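# Move cardboard box from drawer to desk, close drawer

## Task

Lift the cardboard box out of the drawer that stands open and set it down on the desk. Then push that drawer completely shut. No cabinet may be shifted much from its place. The robot must not tip over or finish leaning, or the task fails. The box and drawer must stay put on their own: a result that holds only while the robot presses or grips it is not accepted.

## Robot and tools

ROBOT. TidyBot++: a base on four powered casters (0.54 m long, 0.50 m wide, 0.38 m high) with a single seven-joint arm and a two-finger gripper. The shoulder sits 0.12 m ahead of the base centre and 0.68 m above the floor. Cameras: base_camera (pinhole, 644x364) on the base, and wrist_camera (fisheye, 644x476) looking along the hand. At the start the arm is folded, hand pointing down, reaching up to 0.08 m beyond the base front with the elbow up to 1.15 m high.

FRAMES. Base frame: origin on the floor below the base centre, x forward, y left, z up. hand_pose is in this frame and marks the point between the finger pads; its z axis runs out along the fingers, its y axis is the closing direction. The odometry frame is the base frame as it was when the scene began. Heading grows to the left, range -3.142 to 3.142. base_odometry only counts wheel rotation, so slipping reads as motion, and it drifts a few cm and several degrees over roughly thirty moves. base_tilt is in degrees, positive when leaning forward or right, with a fixed bias near 1 degree.

execute_actions. Arguments: "actions", a list holding one action or none (empty = just report state and images), and optional "cameras": a list of "base_camera", "wrist_camera" or "all"; omitted, null or ["all"] gives both, [] gives none. One action may hold "base", "joints" and "speeds"; its motions begin together. "base" holds exactly one relative command, an offset from where the base last reported itself: translate_m (metres, forward positive, -2 to 2), strafe_m (metres, left positive, -2 to 2) or rotate_rad (radians, counter-clockwise from above positive, -6.3 to 6.3). "joints" holds absolute targets by name, in radians: joint_1_rad (any angle; positive turns the arm clockwise from above, opposite to rotate_rad), joint_2_rad shoulder -2.249 to 2.249, joint_3_rad (any angle), joint_4_rad elbow -2.579 to 2.579, joint_5_rad (any angle), joint_6_rad wrist -2.099 to 2.099, joint_7_rad (any angle; hand down, positive is counter-clockwise from above, at 1.57 the fingers open toward the robot's left and right), plus gripper_pos from 0 (open, about 85 mm gap) to 1 (closed), gap about 85 x (1 - gripper_pos) mm. Unbounded joints take the short way round, so turn large amounts in steps below half a turn. Done tolerances: ±0.039 for joints 1-4, ±0.056 for 5-7, ±0.03 for the gripper. "speeds" caps this action only: translate_m and strafe_m 0.05 to 0.5 m/s, rotate_rad 0.1 to 1.57 rad/s (defaults are the maxima). A base move needing over 8.667 s at its cap is refused; no action runs past 15 s. Any unknown key or out-of-range number refuses the whole call and nothing moves. Omitted joints or base may keep pushing toward earlier targets.

ARM GEOMETRY. With joint_1_rad = 0, joint_3_rad = 3.14, joint_5_rad = 0 the arm moves in the base's x-z plane. Segment tilts from vertical (forward positive): upper arm (0.42 m) = joint_2_rad; forearm (0.31 m) = joint_2_rad - joint_4_rad; hand (0.31 m, wrist to hand point) = that minus joint_6_rad. Hand offset from shoulder: forward = sum of length x sin(tilt), up = sum of length x cos(tilt). Pointing straight down, the hand reaches at most about 0.94 m high, only near the base. Closed fingertips stick 20 mm past the hand point. Joint speed up to 1.39 rad/s (1.22 for joints 5-7).

RESULTS. base_status and joint_status per motion: done; off_target (stopped short, may still push); contact_stop or time_out (target dropped, holding); not_followed, with a "joint command not followed" and "cause:" line, when a self-collision check withheld arm targets (gripper still moves; withheld targets may retry later). A base blocked by something can report done while short. on_its_own lists uncommanded changes. motor_effort gives percent of maximum with the peak in brackets (noisy, biased). The "pictures" line names image order. Gripper at 1 reading done means empty; off_target means it stopped on an object. Warnings: ARM HIT (arm struck base or itself), MOTOR HOT (60 °C), OVER-TEMPERATURE FAULT (75 °C, arm sinks; keys show limit_stop_at_motor_heat, resend them). A torque fault (joints 1-4 at 104.5 N m, 5-7 at 51.3 N m; warnings at 56.7 and 29.4) freezes the arm and gripper 10 s and skips the rest of the call. When a stop is reported, later movement calls in that same reply are skipped.

CORRECTIONS. Friction leaves joints slightly off even when done; repeating a target does nothing. Fix by sending last command + (desired - reading). A held load makes the arm sag; never send a loaded joint its current reading. The simulation keeps running while you think, holding the last command.

OTHER TOOLS. wait: seconds 0 to 10, returns state and images. zoom_image: camera (base_camera or wrist_camera) and region [x0, y0, x1, y1] in pixels of its latest full image, at most 504 by 504. read_manual: licence texts only. finished_scene: scene number; irreversible, so call it only when the box rests on the desk and the drawer is shut without the robot touching them.

AVOID. Dropping or slamming things, hard shoves on furniture, driving the base into obstacles, and driving while the arm is caught above about 0.8 m (tipping risk). Pushing or pulling a raised hand can lift wheels; retract the arm or back off to level the robot. Loose objects may get brief random nudges.

Each tool is called after "Call:" as name(argument=value, ...), one argument or row to a line, values as JSON.

## Session

Call:
execute_actions(
  actions=[],
)

Scene clock: 0.00 s.
base_odometry: x=+0.000 y=+0.000 heading=+0.000 (m, m, rad; odometry frame)
base_tilt: forward=+0.0 right=-0.1 (deg)
base_status: not commanded
joint_positions: joint_1_rad=-0.052 joint_2_rad=-0.391 joint_3_rad=+3.126 joint_4_rad=-2.488 joint_5_rad=-0.027 joint_6_rad=-0.872 joint_7_rad=+1.561 gripper_pos=+0.000
joint_status: not commanded
motor_effort: joint_1_rad=+1 joint_2_rad=+1 joint_3_rad=+0 joint_4_rad=+14 joint_5_rad=+0 joint_6_rad=+0 joint_7_rad=+0 (%)
hand_pose: x=+0.2829 y=+0.0183 z=+0.6063 quat_wxyz=(-0.011, +0.996, +0.021, +0.086) (m; base frame)
pictures: base_camera, wrist_camera
Images, in order (width x height): base_camera 644x364, wrist_camera 644x476.

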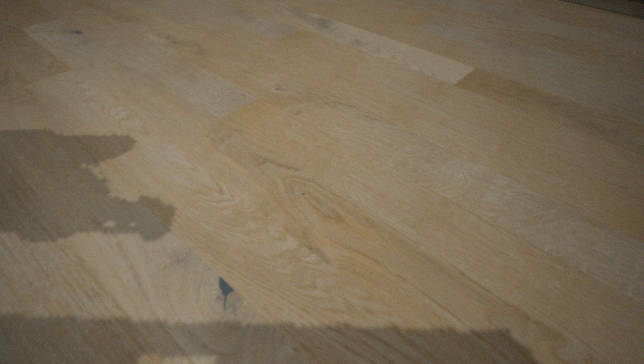

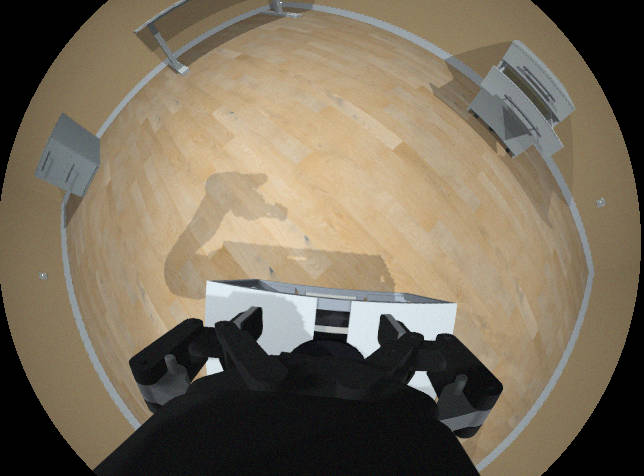

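Call:
execute_actions(
  actions=[
    {"base": {"rotate_rad": -0.75}, "joints": {"joint_6_rad": -0.1, "joint_1_rad": 0.0, "joint_3_rad": 3.14, "joint_5_rad": 0.02}},
  ],
)

Scene clock: 3.97 s.
base_odometry: x=+0.000 y=+0.000 heading=-0.750 (m, m, rad; odometry frame)
base_tilt: forward=+0.0 right=-0.1 (deg)
base_status: done
joint_positions: joint_1_rad=-0.014 joint_2_rad=-0.391 joint_3_rad=+3.128 joint_4_rad=-2.485 joint_5_rad=-0.005 joint_6_rad=-0.103 joint_7_rad=+1.561 gripper_pos=+0.000
joint_status: all done
motor_effort: joint_1_rad=+0(0) joint_2_rad=-4(5) joint_3_rad=+1(1) joint_4_rad=+20(20) joint_5_rad=+0(1) joint_6_rad=+6(7) joint_7_rad=+0(0) (%)
hand_pose: x=+0.4827 y=+0.0113 z=+0.7311 quat_wxyz=(-0.007, +0.891, +0.006, +0.455) (m; base frame)
pictures: base_camera, wrist_camera
Images, in order (width x height): base_camera 644x364, wrist_camera 644x476.

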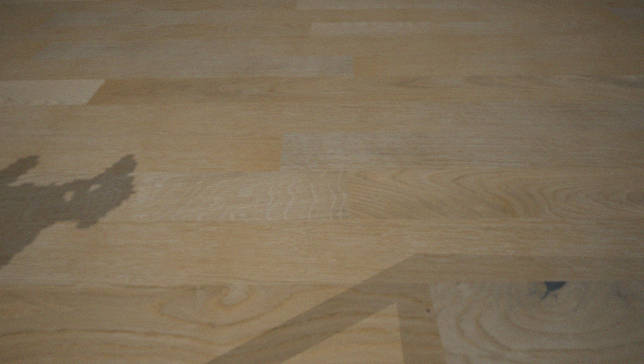

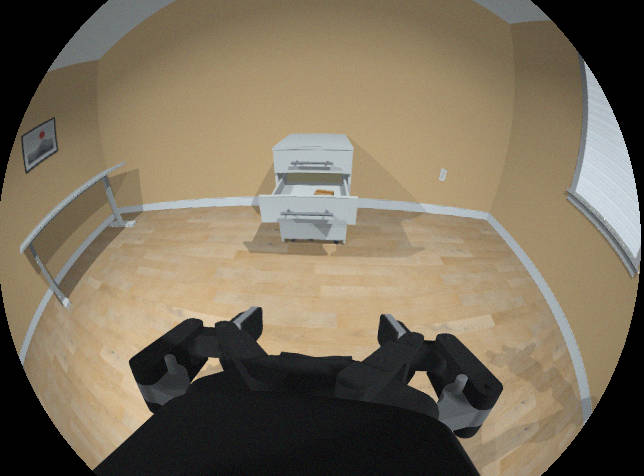

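Call:
execute_actions(
  actions=[
    {"base": {"translate_m": 0.65}, "joints": {"joint_2_rad": 0.3, "joint_4_rad": -1.35, "joint_6_rad": -1.3, "joint_7_rad": 1.57}},
  ],
)

Scene clock: 12.90 s.
base_odometry: x=+0.475 y=-0.444 heading=-0.750 (m, m, rad; odometry frame)
base_tilt: forward=+0.0 right=-0.1 (deg)
base_status: done
joint_positions: joint_1_rad=-0.014 joint_2_rad=+0.291 joint_3_rad=+3.128 joint_4_rad=-1.358 joint_5_rad=-0.005 joint_6_rad=-1.274 joint_7_rad=+1.561 gripper_pos=+0.000
joint_status: all done
motor_effort: joint_1_rad=+1(1) joint_2_rad=-27(29) joint_3_rad=+0(1) joint_4_rad=+20(22) joint_5_rad=+0(0) joint_6_rad=+1(8) joint_7_rad=+0(0) (%)
hand_pose: x=+0.6204 y=+0.0160 z=+0.7566 quat_wxyz=(-0.007, +0.994, +0.007, +0.109) (m; base frame)
pictures: base_camera, wrist_camera
Images, in order (width x height): base_camera 644x364, wrist_camera 644x476.

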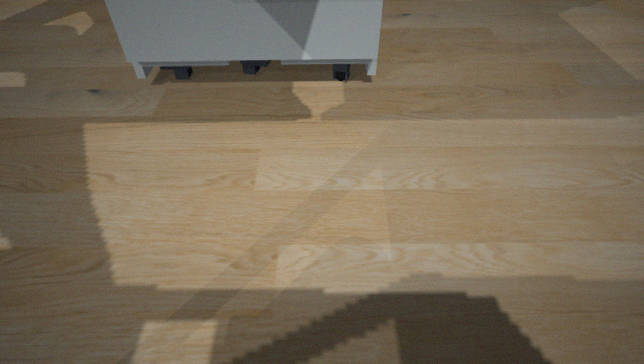

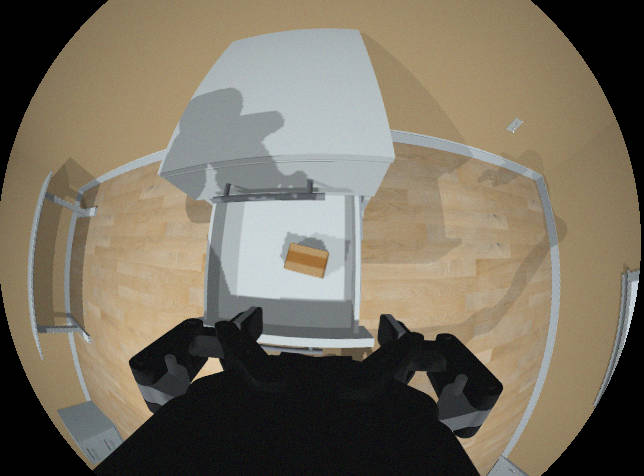

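Call:
zoom_image(
  camera="wrist_camera",
  region=[180, 160, 400, 360],
)

Region (180, 160, 400, 360) of wrist_camera's 644x476 image, scaled by 2.291; it fills the top 458 rows of this view, and the rest is white.

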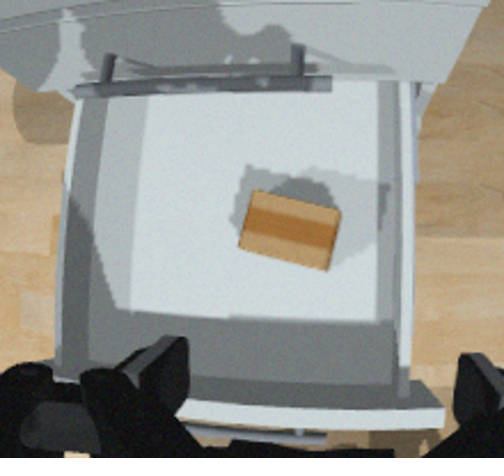

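Call:
execute_actions(
  actions=[
    {"joints": {"joint_1_rad": -0.075, "joint_2_rad": 0.81, "joint_4_rad": -1.29, "joint_6_rad": -1.01, "joint_7_rad": 2.86}},
  ],
  cameras=["wrist_camera"],
)

Scene clock: 27.57 s.
base_odometry: x=+0.475 y=-0.444 heading=-0.750 (m, m, rad; odometry frame)
base_tilt: forward=+0.0 right=-0.1 (deg)
base_status: not commanded
joint_positions: joint_1_rad=-0.059 joint_2_rad=+0.807 joint_3_rad=+3.128 joint_4_rad=-1.301 joint_5_rad=-0.005 joint_6_rad=-1.035 joint_7_rad=+2.820 gripper_pos=+0.000
joint_status: all done
motor_effort: joint_1_rad=+0(1) joint_2_rad=-39(41) joint_3_rad=-1(1) joint_4_rad=+16(18) joint_5_rad=+0(0) joint_6_rad=-1(2) joint_7_rad=+0(1) (%)
hand_pose: x=+0.6905 y=+0.0439 z=+0.5008 quat_wxyz=(-0.007, +0.791, +0.611, +0.003) (m; base frame)
pictures: wrist_camera
Images, in order (width x height): wrist_camera 644x476.

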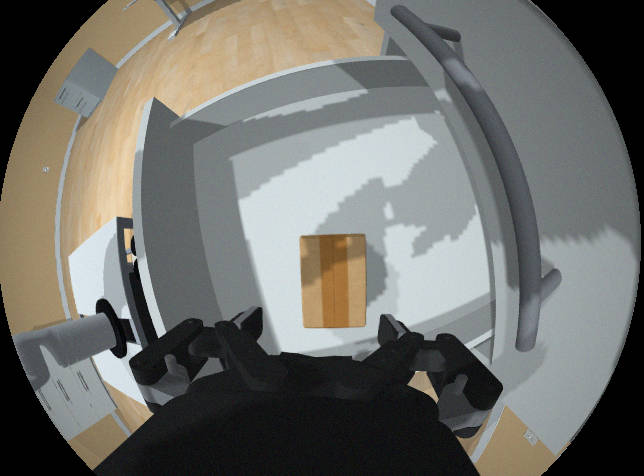

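Call:
execute_actions(
  actions=[
    {"joints": {"joint_1_rad": -0.103, "joint_2_rad": 0.949, "joint_4_rad": -1.277, "joint_6_rad": -0.883}},
  ],
  cameras=["wrist_camera"],
)

Scene clock: 35.43 s.
base_odometry: x=+0.475 y=-0.444 heading=-0.750 (m, m, rad; odometry frame)
base_tilt: forward=+0.0 right=-0.1 (deg)
base_status: not commanded
joint_positions: joint_1_rad=-0.089 joint_2_rad=+0.950 joint_3_rad=+3.128 joint_4_rad=-1.285 joint_5_rad=-0.005 joint_6_rad=-0.907 joint_7_rad=+2.820 gripper_pos=+0.000
joint_status: all done
motor_effort: joint_1_rad=+0(2) joint_2_rad=-41(44) joint_3_rad=-2(1) joint_4_rad=+13(15) joint_5_rad=+0(0) joint_6_rad=-1(1) joint_7_rad=+0(0) (%)
hand_pose: x=+0.7052 y=+0.0626 z=+0.4216 quat_wxyz=(-0.007, +0.783, +0.622, +0.004) (m; base frame)
pictures: wrist_camera
Images, in order (width x height): wrist_camera 644x476.

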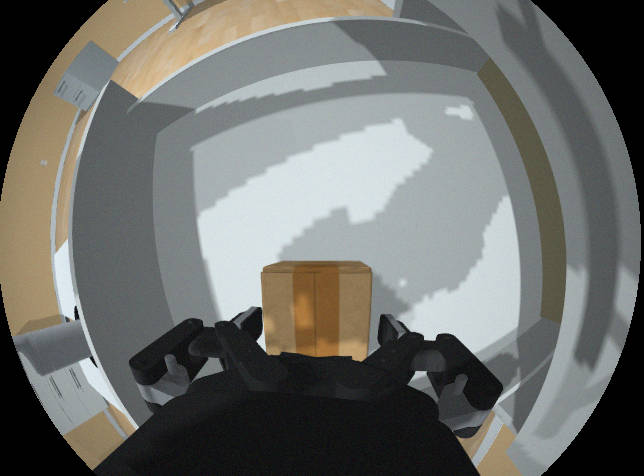

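Call:
execute_actions(
  actions=[
    {"joints": {"gripper_pos": 1.0}},
  ],
  cameras=[],
)

Scene clock: 39.10 s.
base_odometry: x=+0.475 y=-0.443 heading=-0.750 (m, m, rad; odometry frame)
base_tilt: forward=+0.0 right=-0.2 (deg)
base_status: not commanded
joint_positions: joint_1_rad=-0.089 joint_2_rad=+0.949 joint_3_rad=+3.128 joint_4_rad=-1.284 joint_5_rad=-0.005 joint_6_rad=-0.907 joint_7_rad=+2.820 gripper_pos=+0.344
joint_status: gripper_pos off_target (ended at +0.344, target +1.000)
motor_effort: joint_1_rad=+0(1) joint_2_rad=-43(43) joint_3_rad=-2(2) joint_4_rad=+15(15) joint_5_rad=+0(0) joint_6_rad=-1(1) joint_7_rad=+0(0) (%)
hand_pose: x=+0.7060 y=+0.0627 z=+0.4226 quat_wxyz=(-0.006, +0.783, +0.622, +0.005) (m; base frame)
pictures: none
No camera images: the call's "cameras" was empty. Leave "cameras" out to get every camera's image.

Call:
execute_actions(
  actions=[
    {"joints": {"joint_2_rad": 0.65, "joint_4_rad": -1.30, "joint_6_rad": -1.2, "gripper_pos": 1.0}},
  ],
  cameras=[],
)

Call:
execute_actions(
  actions=[
    {"base": {"translate_m": -0.24}, "joints": {"joint_1_rad": -0.19, "joint_7_rad": 3.0, "gripper_pos": 1.0}},
  ],
  cameras=["wrist_camera"],
)

Scene clock: 55.10 s.
base_odometry: x=+0.475 y=-0.443 heading=-0.750 (m, m, rad; odometry frame)
base_tilt: forward=+0.0 right=-0.1 (deg)
base_status: not commanded
joint_positions: joint_1_rad=-0.089 joint_2_rad=+0.652 joint_3_rad=+3.128 joint_4_rad=-1.293 joint_5_rad=-0.005 joint_6_rad=-1.177 joint_7_rad=+2.820 gripper_pos=+0.344
joint_status: gripper_pos off_target (ended at +0.344, target +1.000); the others done
motor_effort: joint_1_rad=+1(0) joint_2_rad=-37(47) joint_3_rad=-1(2) joint_4_rad=+17(18) joint_5_rad=+0(0) joint_6_rad=+0(1) joint_7_rad=+0(1) (%)
hand_pose: x=+0.6700 y=+0.0589 z=+0.5905 quat_wxyz=(+0.000, +0.781, +0.624, +0.012) (m; base frame)
pictures: none
No camera images: the call's "cameras" was empty. Leave "cameras" out to get every camera's image.

Scene clock: 56.90 s.
base_odometry: x=+0.300 y=-0.280 heading=-0.750 (m, m, rad; odometry frame)
base_tilt: forward=+0.0 right=-0.1 (deg)
base_status: done
joint_positions: joint_1_rad=-0.189 joint_2_rad=+0.652 joint_3_rad=+3.131 joint_4_rad=-1.298 joint_5_rad=-0.002 joint_6_rad=-1.180 joint_7_rad=+2.959 gripper_pos=+0.344
joint_status: gripper_pos off_target (ended at +0.344, target +1.000); the others done
motor_effort: joint_1_rad=+1(5) joint_2_rad=-38(41) joint_3_rad=-1(3) joint_4_rad=+17(18) joint_5_rad=+0(0) joint_6_rad=-1(0) joint_7_rad=+0(1) (%)
hand_pose: x=+0.6589 y=+0.1102 z=+0.5889 quat_wxyz=(+0.000, +0.702, +0.712, +0.007) (m; base frame)
pictures: wrist_camera
Images, in order (width x height): wrist_camera 644x476.

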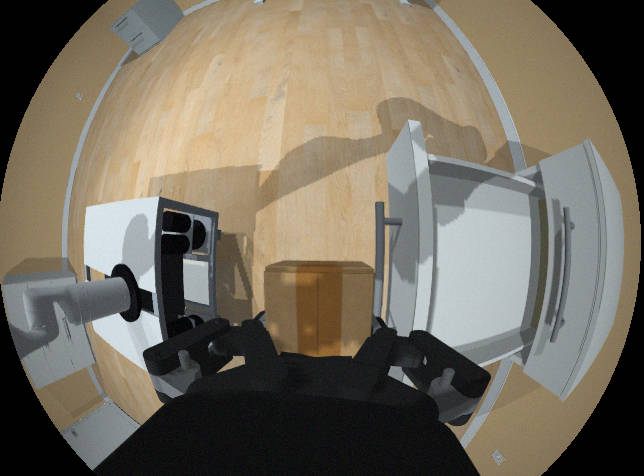

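Call:
execute_actions(
  actions=[
    {"joints": {"joint_2_rad": 0.839, "joint_4_rad": -1.87, "joint_6_rad": -0.27, "gripper_pos": 1.0}},
  ],
)

Scene clock: 61.17 s.
base_odometry: x=+0.300 y=-0.280 heading=-0.750 (m, m, rad; odometry frame)
base_tilt: forward=+0.0 right=-0.1 (deg)
base_status: not commanded
joint_positions: joint_1_rad=-0.189 joint_2_rad=+0.828 joint_3_rad=+3.131 joint_4_rad=-1.862 joint_5_rad=-0.002 joint_6_rad=-0.294 joint_7_rad=+2.959 gripper_pos=+0.344
joint_status: gripper_pos off_target (ended at +0.344, target +1.000); the others done
motor_effort: joint_1_rad=+0(1) joint_2_rad=-35(38) joint_3_rad=-1(2) joint_4_rad=+9(16) joint_5_rad=+0(0) joint_6_rad=+1(1) joint_7_rad=+0(0) (%)
hand_pose: x=+0.6047 y=+0.1003 z=+0.3764 quat_wxyz=(+0.041, +0.701, +0.709, +0.068) (m; base frame)
pictures: base_camera, wrist_camera
Images, in order (width x height): base_camera 644x364, wrist_camera 644x476.

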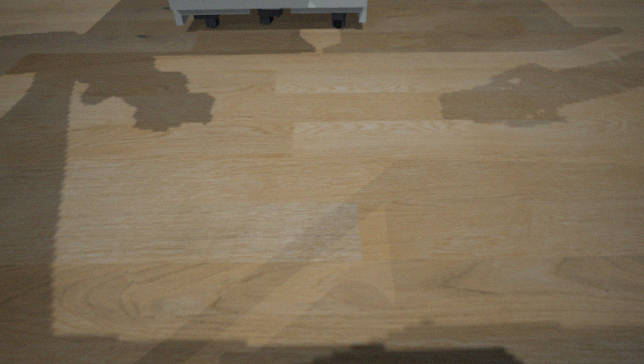

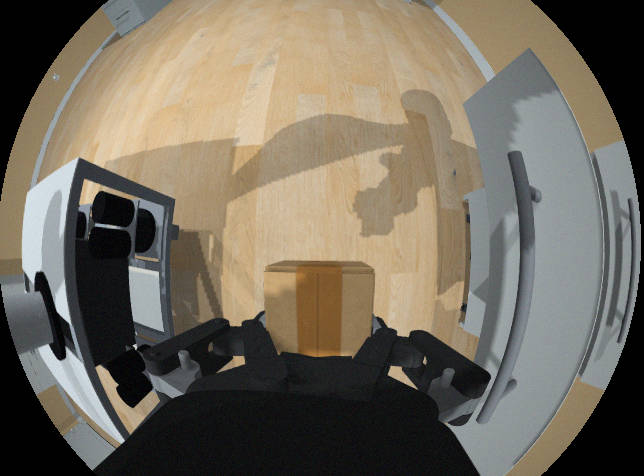

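Call:
execute_actions(
  actions=[
    {"base": {"translate_m": 0.33}, "speeds": {"translate_m": 0.13}, "joints": {"gripper_pos": 1.0}},
  ],
)

Scene clock: 66.93 s.
base_odometry: x=+0.541 y=-0.505 heading=-0.751 (m, m, rad; odometry frame)
base_tilt: forward=+0.0 right=-0.1 (deg)
base_status: done
joint_positions: joint_1_rad=-0.189 joint_2_rad=+0.833 joint_3_rad=+3.131 joint_4_rad=-1.884 joint_5_rad=-0.002 joint_6_rad=-0.295 joint_7_rad=+2.959 gripper_pos=+0.346
joint_status: gripper_pos off_target (ended at +0.346, target +1.000)
motor_effort: joint_1_rad=+1(3) joint_2_rad=-34(36) joint_3_rad=-1(2) joint_4_rad=+9(15) joint_5_rad=+0(0) joint_6_rad=+1(6) joint_7_rad=+0(0) (%)
hand_pose: x=+0.5901 y=+0.0975 z=+0.3699 quat_wxyz=(+0.033, +0.702, +0.710, +0.056) (m; base frame)
pictures: base_camera, wrist_camera
Images, in order (width x height): base_camera 644x364, wrist_camera 644x476.

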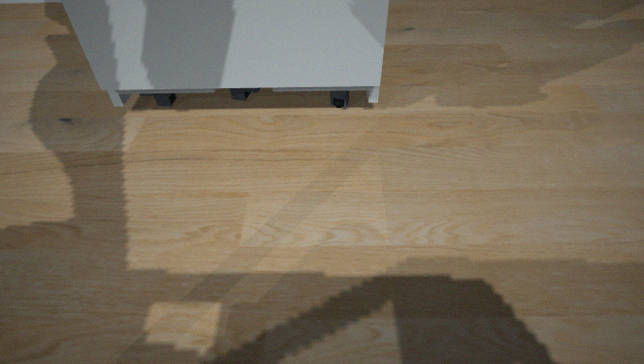

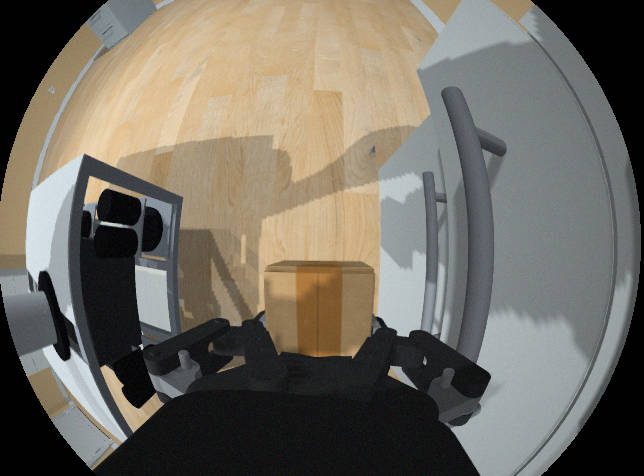

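Call:
execute_actions(
  actions=[
    {"base": {"translate_m": 0.052}, "speeds": {"translate_m": 0.06}, "joints": {"gripper_pos": 1.0}},
  ],
)

Scene clock: 71.30 s.
base_odometry: x=+0.579 y=-0.540 heading=-0.751 (m, m, rad; odometry frame)
base_tilt: forward=+0.0 right=-0.1 (deg)
base_status: done
joint_positions: joint_1_rad=-0.189 joint_2_rad=+0.834 joint_3_rad=+3.131 joint_4_rad=-1.890 joint_5_rad=-0.002 joint_6_rad=-0.295 joint_7_rad=+2.959 gripper_pos=+0.346
joint_status: gripper_pos off_target (ended at +0.346, target +1.000)
motor_effort: joint_1_rad=+2(3) joint_2_rad=-35(36) joint_3_rad=-1(1) joint_4_rad=+10(15) joint_5_rad=+0(1) joint_6_rad=+2(4) joint_7_rad=+0(0) (%)
hand_pose: x=+0.5861 y=+0.0968 z=+0.3684 quat_wxyz=(+0.031, +0.702, +0.710, +0.053) (m; base frame)
pictures: base_camera, wrist_camera
Images, in order (width x height): base_camera 644x364, wrist_camera 644x476.

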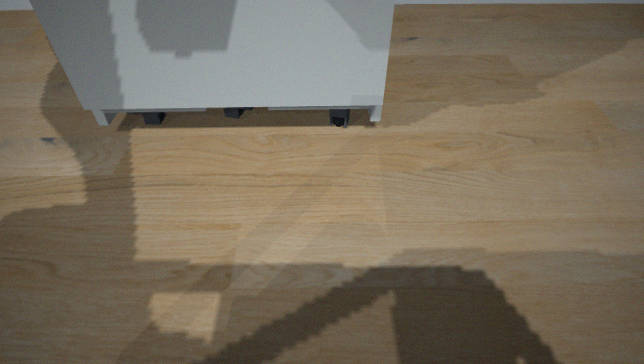

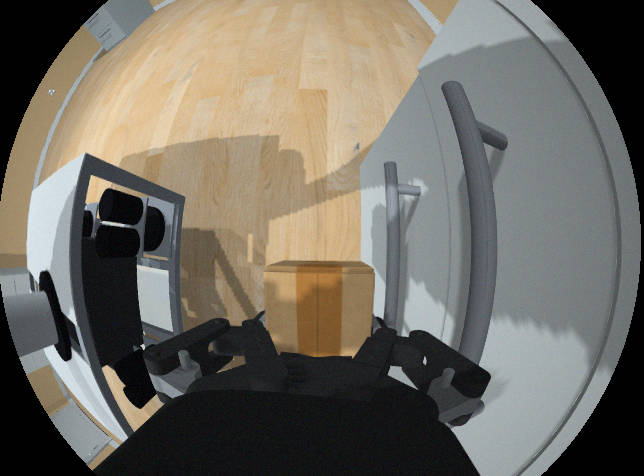

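Call:
execute_actions(
  actions=[
    {"base": {"translate_m": 0.016}, "speeds": {"translate_m": 0.05}, "joints": {"gripper_pos": 1.0}},
  ],
)

Scene clock: 73.37 s.
base_odometry: x=+0.591 y=-0.551 heading=-0.752 (m, m, rad; odometry frame)
base_tilt: forward=+0.0 right=-0.1 (deg)
base_status: done
joint_positions: joint_1_rad=-0.189 joint_2_rad=+0.837 joint_3_rad=+3.131 joint_4_rad=-1.906 joint_5_rad=-0.002 joint_6_rad=-0.297 joint_7_rad=+2.959 gripper_pos=+0.346
joint_status: gripper_pos off_target (ended at +0.346, target +1.000)
motor_effort: joint_1_rad=+1(4) joint_2_rad=-35(37) joint_3_rad=-1(2) joint_4_rad=+14(19) joint_5_rad=+0(0) joint_6_rad=+5(9) joint_7_rad=+0(0) (%)
hand_pose: x=+0.5752 y=+0.0947 z=+0.3644 quat_wxyz=(+0.025, +0.702, +0.710, +0.044) (m; base frame)
pictures: base_camera, wrist_camera
Images, in order (width x height): base_camera 644x364, wrist_camera 644x476.

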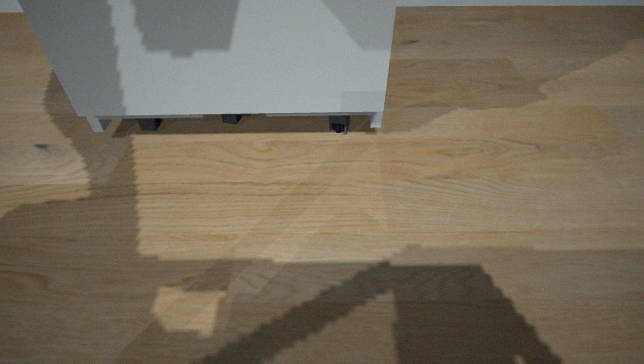

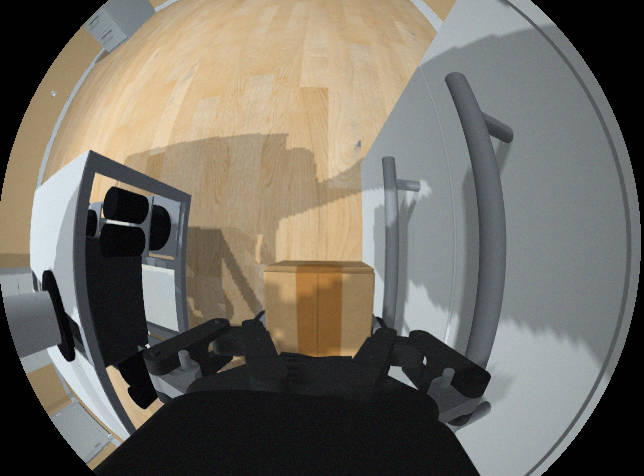

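Call:
execute_actions(
  actions=[
    {"base": {"translate_m": -0.14}, "joints": {"gripper_pos": 1.0}},
  ],
  cameras=["wrist_camera"],
)

Call:
execute_actions(
  actions=[
    {"base": {"rotate_rad": 1.4}, "joints": {"joint_1_rad": 0.01, "joint_2_rad": 0.19, "joint_4_rad": -1.09, "joint_6_rad": -1.6, "joint_7_rad": 1.54, "gripper_pos": 1.0}},
  ],
  cameras=[],
)

Call:
execute_actions(
  actions=[
    {"base": {"translate_m": 1.15}, "joints": {"gripper_pos": 1.0}},
  ],
)

Scene clock: 84.33 s.
base_odometry: x=+0.488 y=-0.456 heading=-0.753 (m, m, rad; odometry frame)
base_tilt: forward=+0.0 right=-0.1 (deg)
base_status: done
joint_positions: joint_1_rad=-0.190 joint_2_rad=+0.837 joint_3_rad=+3.131 joint_4_rad=-1.872 joint_5_rad=-0.002 joint_6_rad=-0.291 joint_7_rad=+2.959 gripper_pos=+0.346
joint_status: gripper_pos off_target (ended at +0.346, target +1.000)
motor_effort: joint_1_rad=+1(4) joint_2_rad=-34(36) joint_3_rad=-1(3) joint_4_rad=+9(14) joint_5_rad=+0(0) joint_6_rad=+1(5) joint_7_rad=+0(0) (%)
hand_pose: x=+0.5969 y=+0.0992 z=+0.3702 quat_wxyz=(+0.036, +0.701, +0.710, +0.061) (m; base frame)
pictures: wrist_camera
Images, in order (width x height): wrist_camera 644x476.

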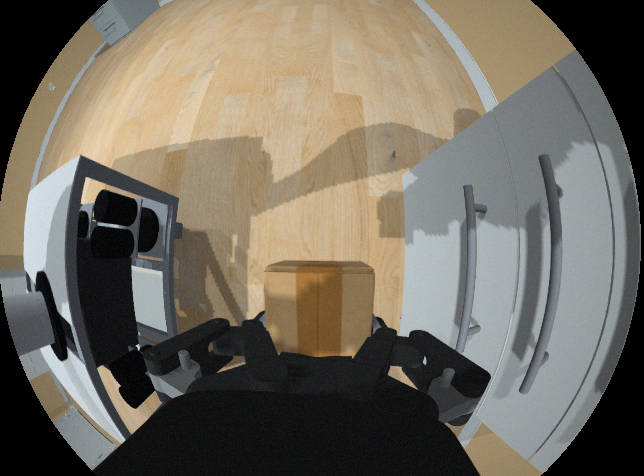

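Scene clock: 86.80 s.
base_odometry: x=+0.488 y=-0.456 heading=+0.647 (m, m, rad; odometry frame)
base_tilt: forward=+0.0 right=-0.1 (deg)
base_status: done
joint_positions: joint_1_rad=-0.005 joint_2_rad=+0.192 joint_3_rad=+3.129 joint_4_rad=-1.098 joint_5_rad=-0.001 joint_6_rad=-1.580 joint_7_rad=+1.581 gripper_pos=+0.346
joint_status: gripper_pos off_target (ended at +0.346, target +1.000); the others done
motor_effort: joint_1_rad=+1(7) joint_2_rad=-24(38) joint_3_rad=+0(4) joint_4_rad=+20(19) joint_5_rad=+1(2) joint_6_rad=+2(2) joint_7_rad=+0(0) (%)
hand_pose: x=+0.5845 y=+0.0096 z=+0.8818 quat_wxyz=(-0.002, +0.991, +0.014, +0.135) (m; base frame)
pictures: none
No camera images: the call's "cameras" was empty. Leave "cameras" out to get every camera's image.

Scene clock: 90.47 s.
base_odometry: x=+1.406 y=+0.238 heading=+0.647 (m, m, rad; odometry frame)
base_tilt: forward=+0.0 right=-0.1 (deg)
base_status: done
joint_positions: joint_1_rad=-0.005 joint_2_rad=+0.193 joint_3_rad=+3.129 joint_4_rad=-1.098 joint_5_rad=-0.001 joint_6_rad=-1.582 joint_7_rad=+1.581 gripper_pos=+0.346
joint_status: gripper_pos off_target (ended at +0.346, target +1.000)
motor_effort: joint_1_rad=+0(1) joint_2_rad=-25(28) joint_3_rad=-1(1) joint_4_rad=+21(20) joint_5_rad=+1(0) joint_6_rad=+2(3) joint_7_rad=+0(0) (%)
hand_pose: x=+0.5842 y=+0.0094 z=+0.8814 quat_wxyz=(-0.002, +0.991, +0.014, +0.134) (m; base frame)
pictures: base_camera, wrist_camera
Images, in order (width x height): base_camera 644x364, wrist_camera 644x476.

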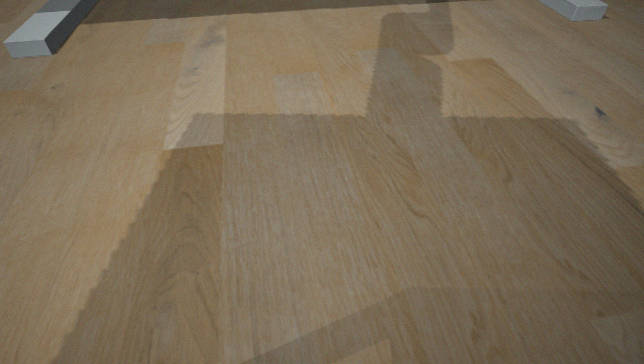

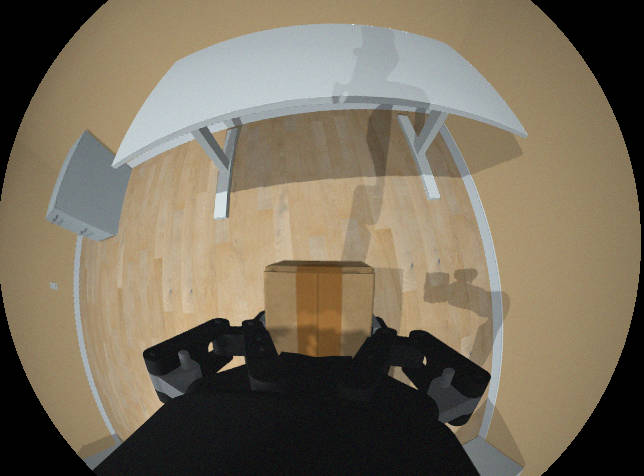

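Call:
execute_actions(
  actions=[
    {"base": {"translate_m": 0.56}, "joints": {"joint_2_rad": 0.415, "joint_4_rad": -0.94, "joint_6_rad": -1.80, "gripper_pos": 1.0}},
  ],
  cameras=["wrist_camera"],
)

Scene clock: 98.30 s.
base_odometry: x=+1.852 y=+0.576 heading=+0.648 (m, m, rad; odometry frame)
base_tilt: forward=+0.0 right=-0.1 (deg)
base_status: done
joint_positions: joint_1_rad=-0.005 joint_2_rad=+0.413 joint_3_rad=+3.129 joint_4_rad=-0.952 joint_5_rad=-0.001 joint_6_rad=-1.777 joint_7_rad=+1.581 gripper_pos=+0.346
joint_status: gripper_pos off_target (ended at +0.346, target +1.000); the others done
motor_effort: joint_1_rad=+1(0) joint_2_rad=-32(34) joint_3_rad=+0(1) joint_4_rad=+18(20) joint_5_rad=+1(0) joint_6_rad=-1(2) joint_7_rad=+0(0) (%)
hand_pose: x=+0.5955 y=+0.0090 z=+0.8201 quat_wxyz=(-0.003, +1.000, +0.014, +0.000) (m; base frame)
pictures: wrist_camera
Images, in order (width x height): wrist_camera 644x476.

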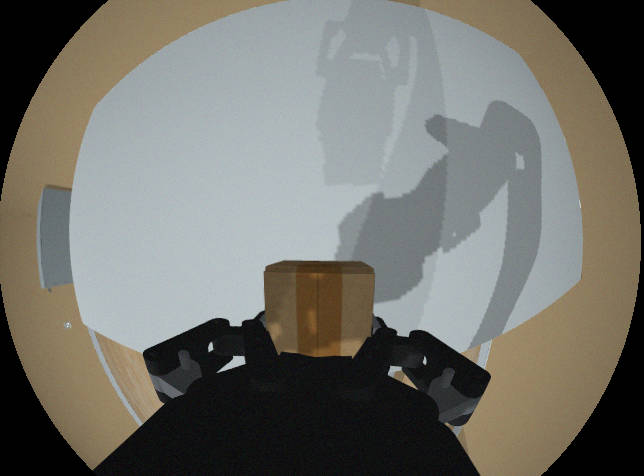

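Call:
execute_actions(
  actions=[
    {"joints": {"joint_4_rad": -1.10, "joint_6_rad": -1.605, "gripper_pos": 1.0}},
  ],
  cameras=["wrist_camera"],
)

Scene clock: 101.50 s.
base_odometry: x=+1.852 y=+0.576 heading=+0.648 (m, m, rad; odometry frame)
base_tilt: forward=+0.0 right=-0.1 (deg)
base_status: not commanded
joint_positions: joint_1_rad=-0.005 joint_2_rad=+0.415 joint_3_rad=+3.129 joint_4_rad=-1.096 joint_5_rad=-0.001 joint_6_rad=-1.628 joint_7_rad=+1.581 gripper_pos=+0.346
joint_status: gripper_pos off_target (ended at +0.346, target +1.000); the others done
motor_effort: joint_1_rad=+1(1) joint_2_rad=-31(33) joint_3_rad=-1(1) joint_4_rad=+18(19) joint_5_rad=+0(0) joint_6_rad=+0(1) joint_7_rad=+0(0) (%)
hand_pose: x=+0.6029 y=+0.0093 z=+0.7745 quat_wxyz=(-0.003, +1.000, +0.014, +0.001) (m; base frame)
pictures: wrist_camera
Images, in order (width x height): wrist_camera 644x476.

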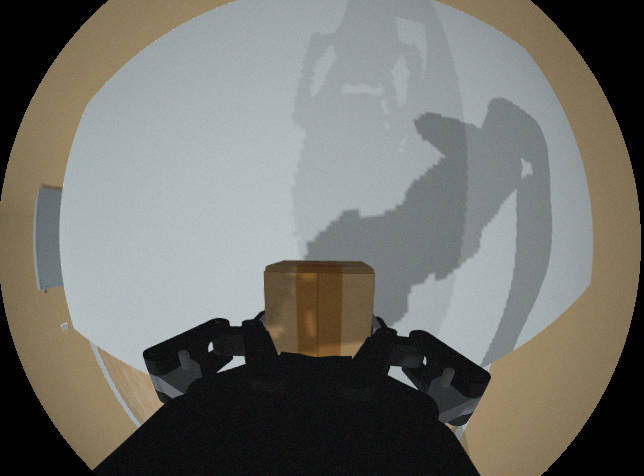

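Call:
execute_actions(
  actions=[
    {"joints": {"joint_4_rad": -1.16, "joint_6_rad": -1.545, "gripper_pos": 1.0}},
  ],
  cameras=["wrist_camera"],
)

Scene clock: 103.73 s.
base_odometry: x=+1.852 y=+0.576 heading=+0.648 (m, m, rad; odometry frame)
base_tilt: forward=+0.0 right=-0.1 (deg)
base_status: not commanded
joint_positions: joint_1_rad=-0.005 joint_2_rad=+0.415 joint_3_rad=+3.129 joint_4_rad=-1.157 joint_5_rad=-0.001 joint_6_rad=-1.569 joint_7_rad=+1.581 gripper_pos=+0.346
joint_status: gripper_pos off_target (ended at +0.346, target +1.000); the others done
motor_effort: joint_1_rad=+1(0) joint_2_rad=-32(32) joint_3_rad=-1(1) joint_4_rad=+19(19) joint_5_rad=+1(1) joint_6_rad=-1(0) joint_7_rad=+0(0) (%)
hand_pose: x=+0.6027 y=+0.0094 z=+0.7550 quat_wxyz=(-0.003, +1.000, +0.014, +0.000) (m; base frame)
pictures: wrist_camera
Images, in order (width x height): wrist_camera 644x476.

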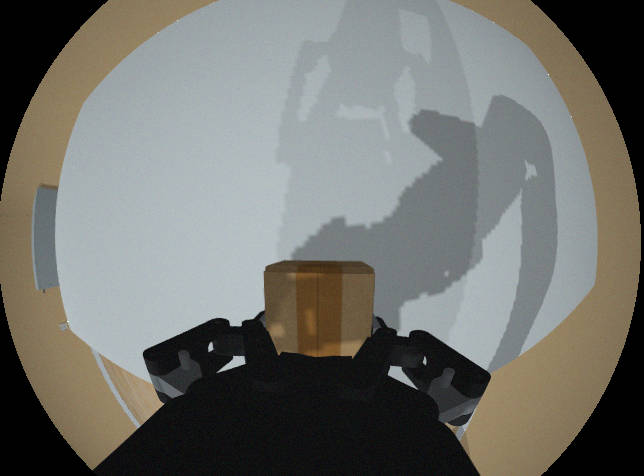

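Call:
execute_actions(
  actions=[
    {"joints": {"joint_4_rad": -1.20, "joint_6_rad": -1.505, "gripper_pos": 1.0}},
  ],
  cameras=[],
)

Scene clock: 106.90 s.
base_odometry: x=+1.852 y=+0.576 heading=+0.648 (m, m, rad; odometry frame)
base_tilt: forward=+0.0 right=-0.1 (deg)
base_status: not commanded
joint_positions: joint_1_rad=-0.005 joint_2_rad=+0.406 joint_3_rad=+3.129 joint_4_rad=-1.182 joint_5_rad=-0.001 joint_6_rad=-1.533 joint_7_rad=+1.581 gripper_pos=+0.346
joint_status: gripper_pos off_target (ended at +0.346, target +1.000); the others done
motor_effort: joint_1_rad=+1(1) joint_2_rad=-27(31) joint_3_rad=+0(1) joint_4_rad=+16(18) joint_5_rad=+1(2) joint_6_rad=+0(0) joint_7_rad=+0(0) (%)
hand_pose: x=+0.6058 y=+0.0095 z=+0.7516 quat_wxyz=(-0.003, +1.000, +0.014, +0.010) (m; base frame)
pictures: none
No camera images: the call's "cameras" was empty. Leave "cameras" out to get every camera's image.

Contact. Release and lift.

Call:
execute_actions(
  actions=[
    {"joints": {"gripper_pos": 0.0, "joint_4_rad": -1.175}},
  ],
  cameras=[],
)

Call:
execute_actions(
  actions=[
    {"joints": {"joint_4_rad": -0.97, "joint_6_rad": -1.76}},
  ],
  cameras=["wrist_camera"],
)

Scene clock: 109.73 s.
base_odometry: x=+1.852 y=+0.576 heading=+0.648 (m, m, rad; odometry frame)
base_tilt: forward=+0.0 right=-0.1 (deg)
base_status: not commanded
joint_positions: joint_1_rad=-0.005 joint_2_rad=+0.410 joint_3_rad=+3.129 joint_4_rad=-1.178 joint_5_rad=-0.001 joint_6_rad=-1.531 joint_7_rad=+1.581 gripper_pos=+0.000
joint_status: all done
motor_effort: joint_1_rad=+1(1) joint_2_rad=-32(32) joint_3_rad=-1(1) joint_4_rad=+18(18) joint_5_rad=+0(1) joint_6_rad=+0(0) joint_7_rad=+0(0) (%)
hand_pose: x=+0.6079 y=+0.0096 z=+0.7511 quat_wxyz=(-0.003, +1.000, +0.014, +0.011) (m; base frame)
pictures: none
No camera images: the call's "cameras" was empty. Leave "cameras" out to get every camera's image.

Scene clock: 110.93 s.
base_odometry: x=+1.852 y=+0.576 heading=+0.648 (m, m, rad; odometry frame)
base_tilt: forward=+0.0 right=-0.1 (deg)
base_status: not commanded
joint_positions: joint_1_rad=-0.005 joint_2_rad=+0.410 joint_3_rad=+3.129 joint_4_rad=-0.978 joint_5_rad=-0.001 joint_6_rad=-1.737 joint_7_rad=+1.581 gripper_pos=+0.000
joint_status: all done
motor_effort: joint_1_rad=+0(0) joint_2_rad=-30(32) joint_3_rad=-1(1) joint_4_rad=+18(19) joint_5_rad=+1(0) joint_6_rad=+0(0) joint_7_rad=+0(0) (%)
hand_pose: x=+0.6009 y=+0.0091 z=+0.8135 quat_wxyz=(-0.003, +1.000, +0.014, +0.008) (m; base frame)
pictures: wrist_camera
Images, in order (width x height): wrist_camera 644x476.

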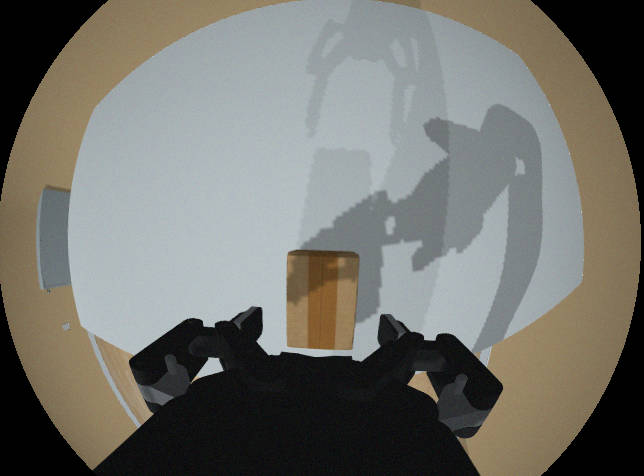

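Call:
finished_scene(
  scene=2,
)

The scene is finished: the task was done.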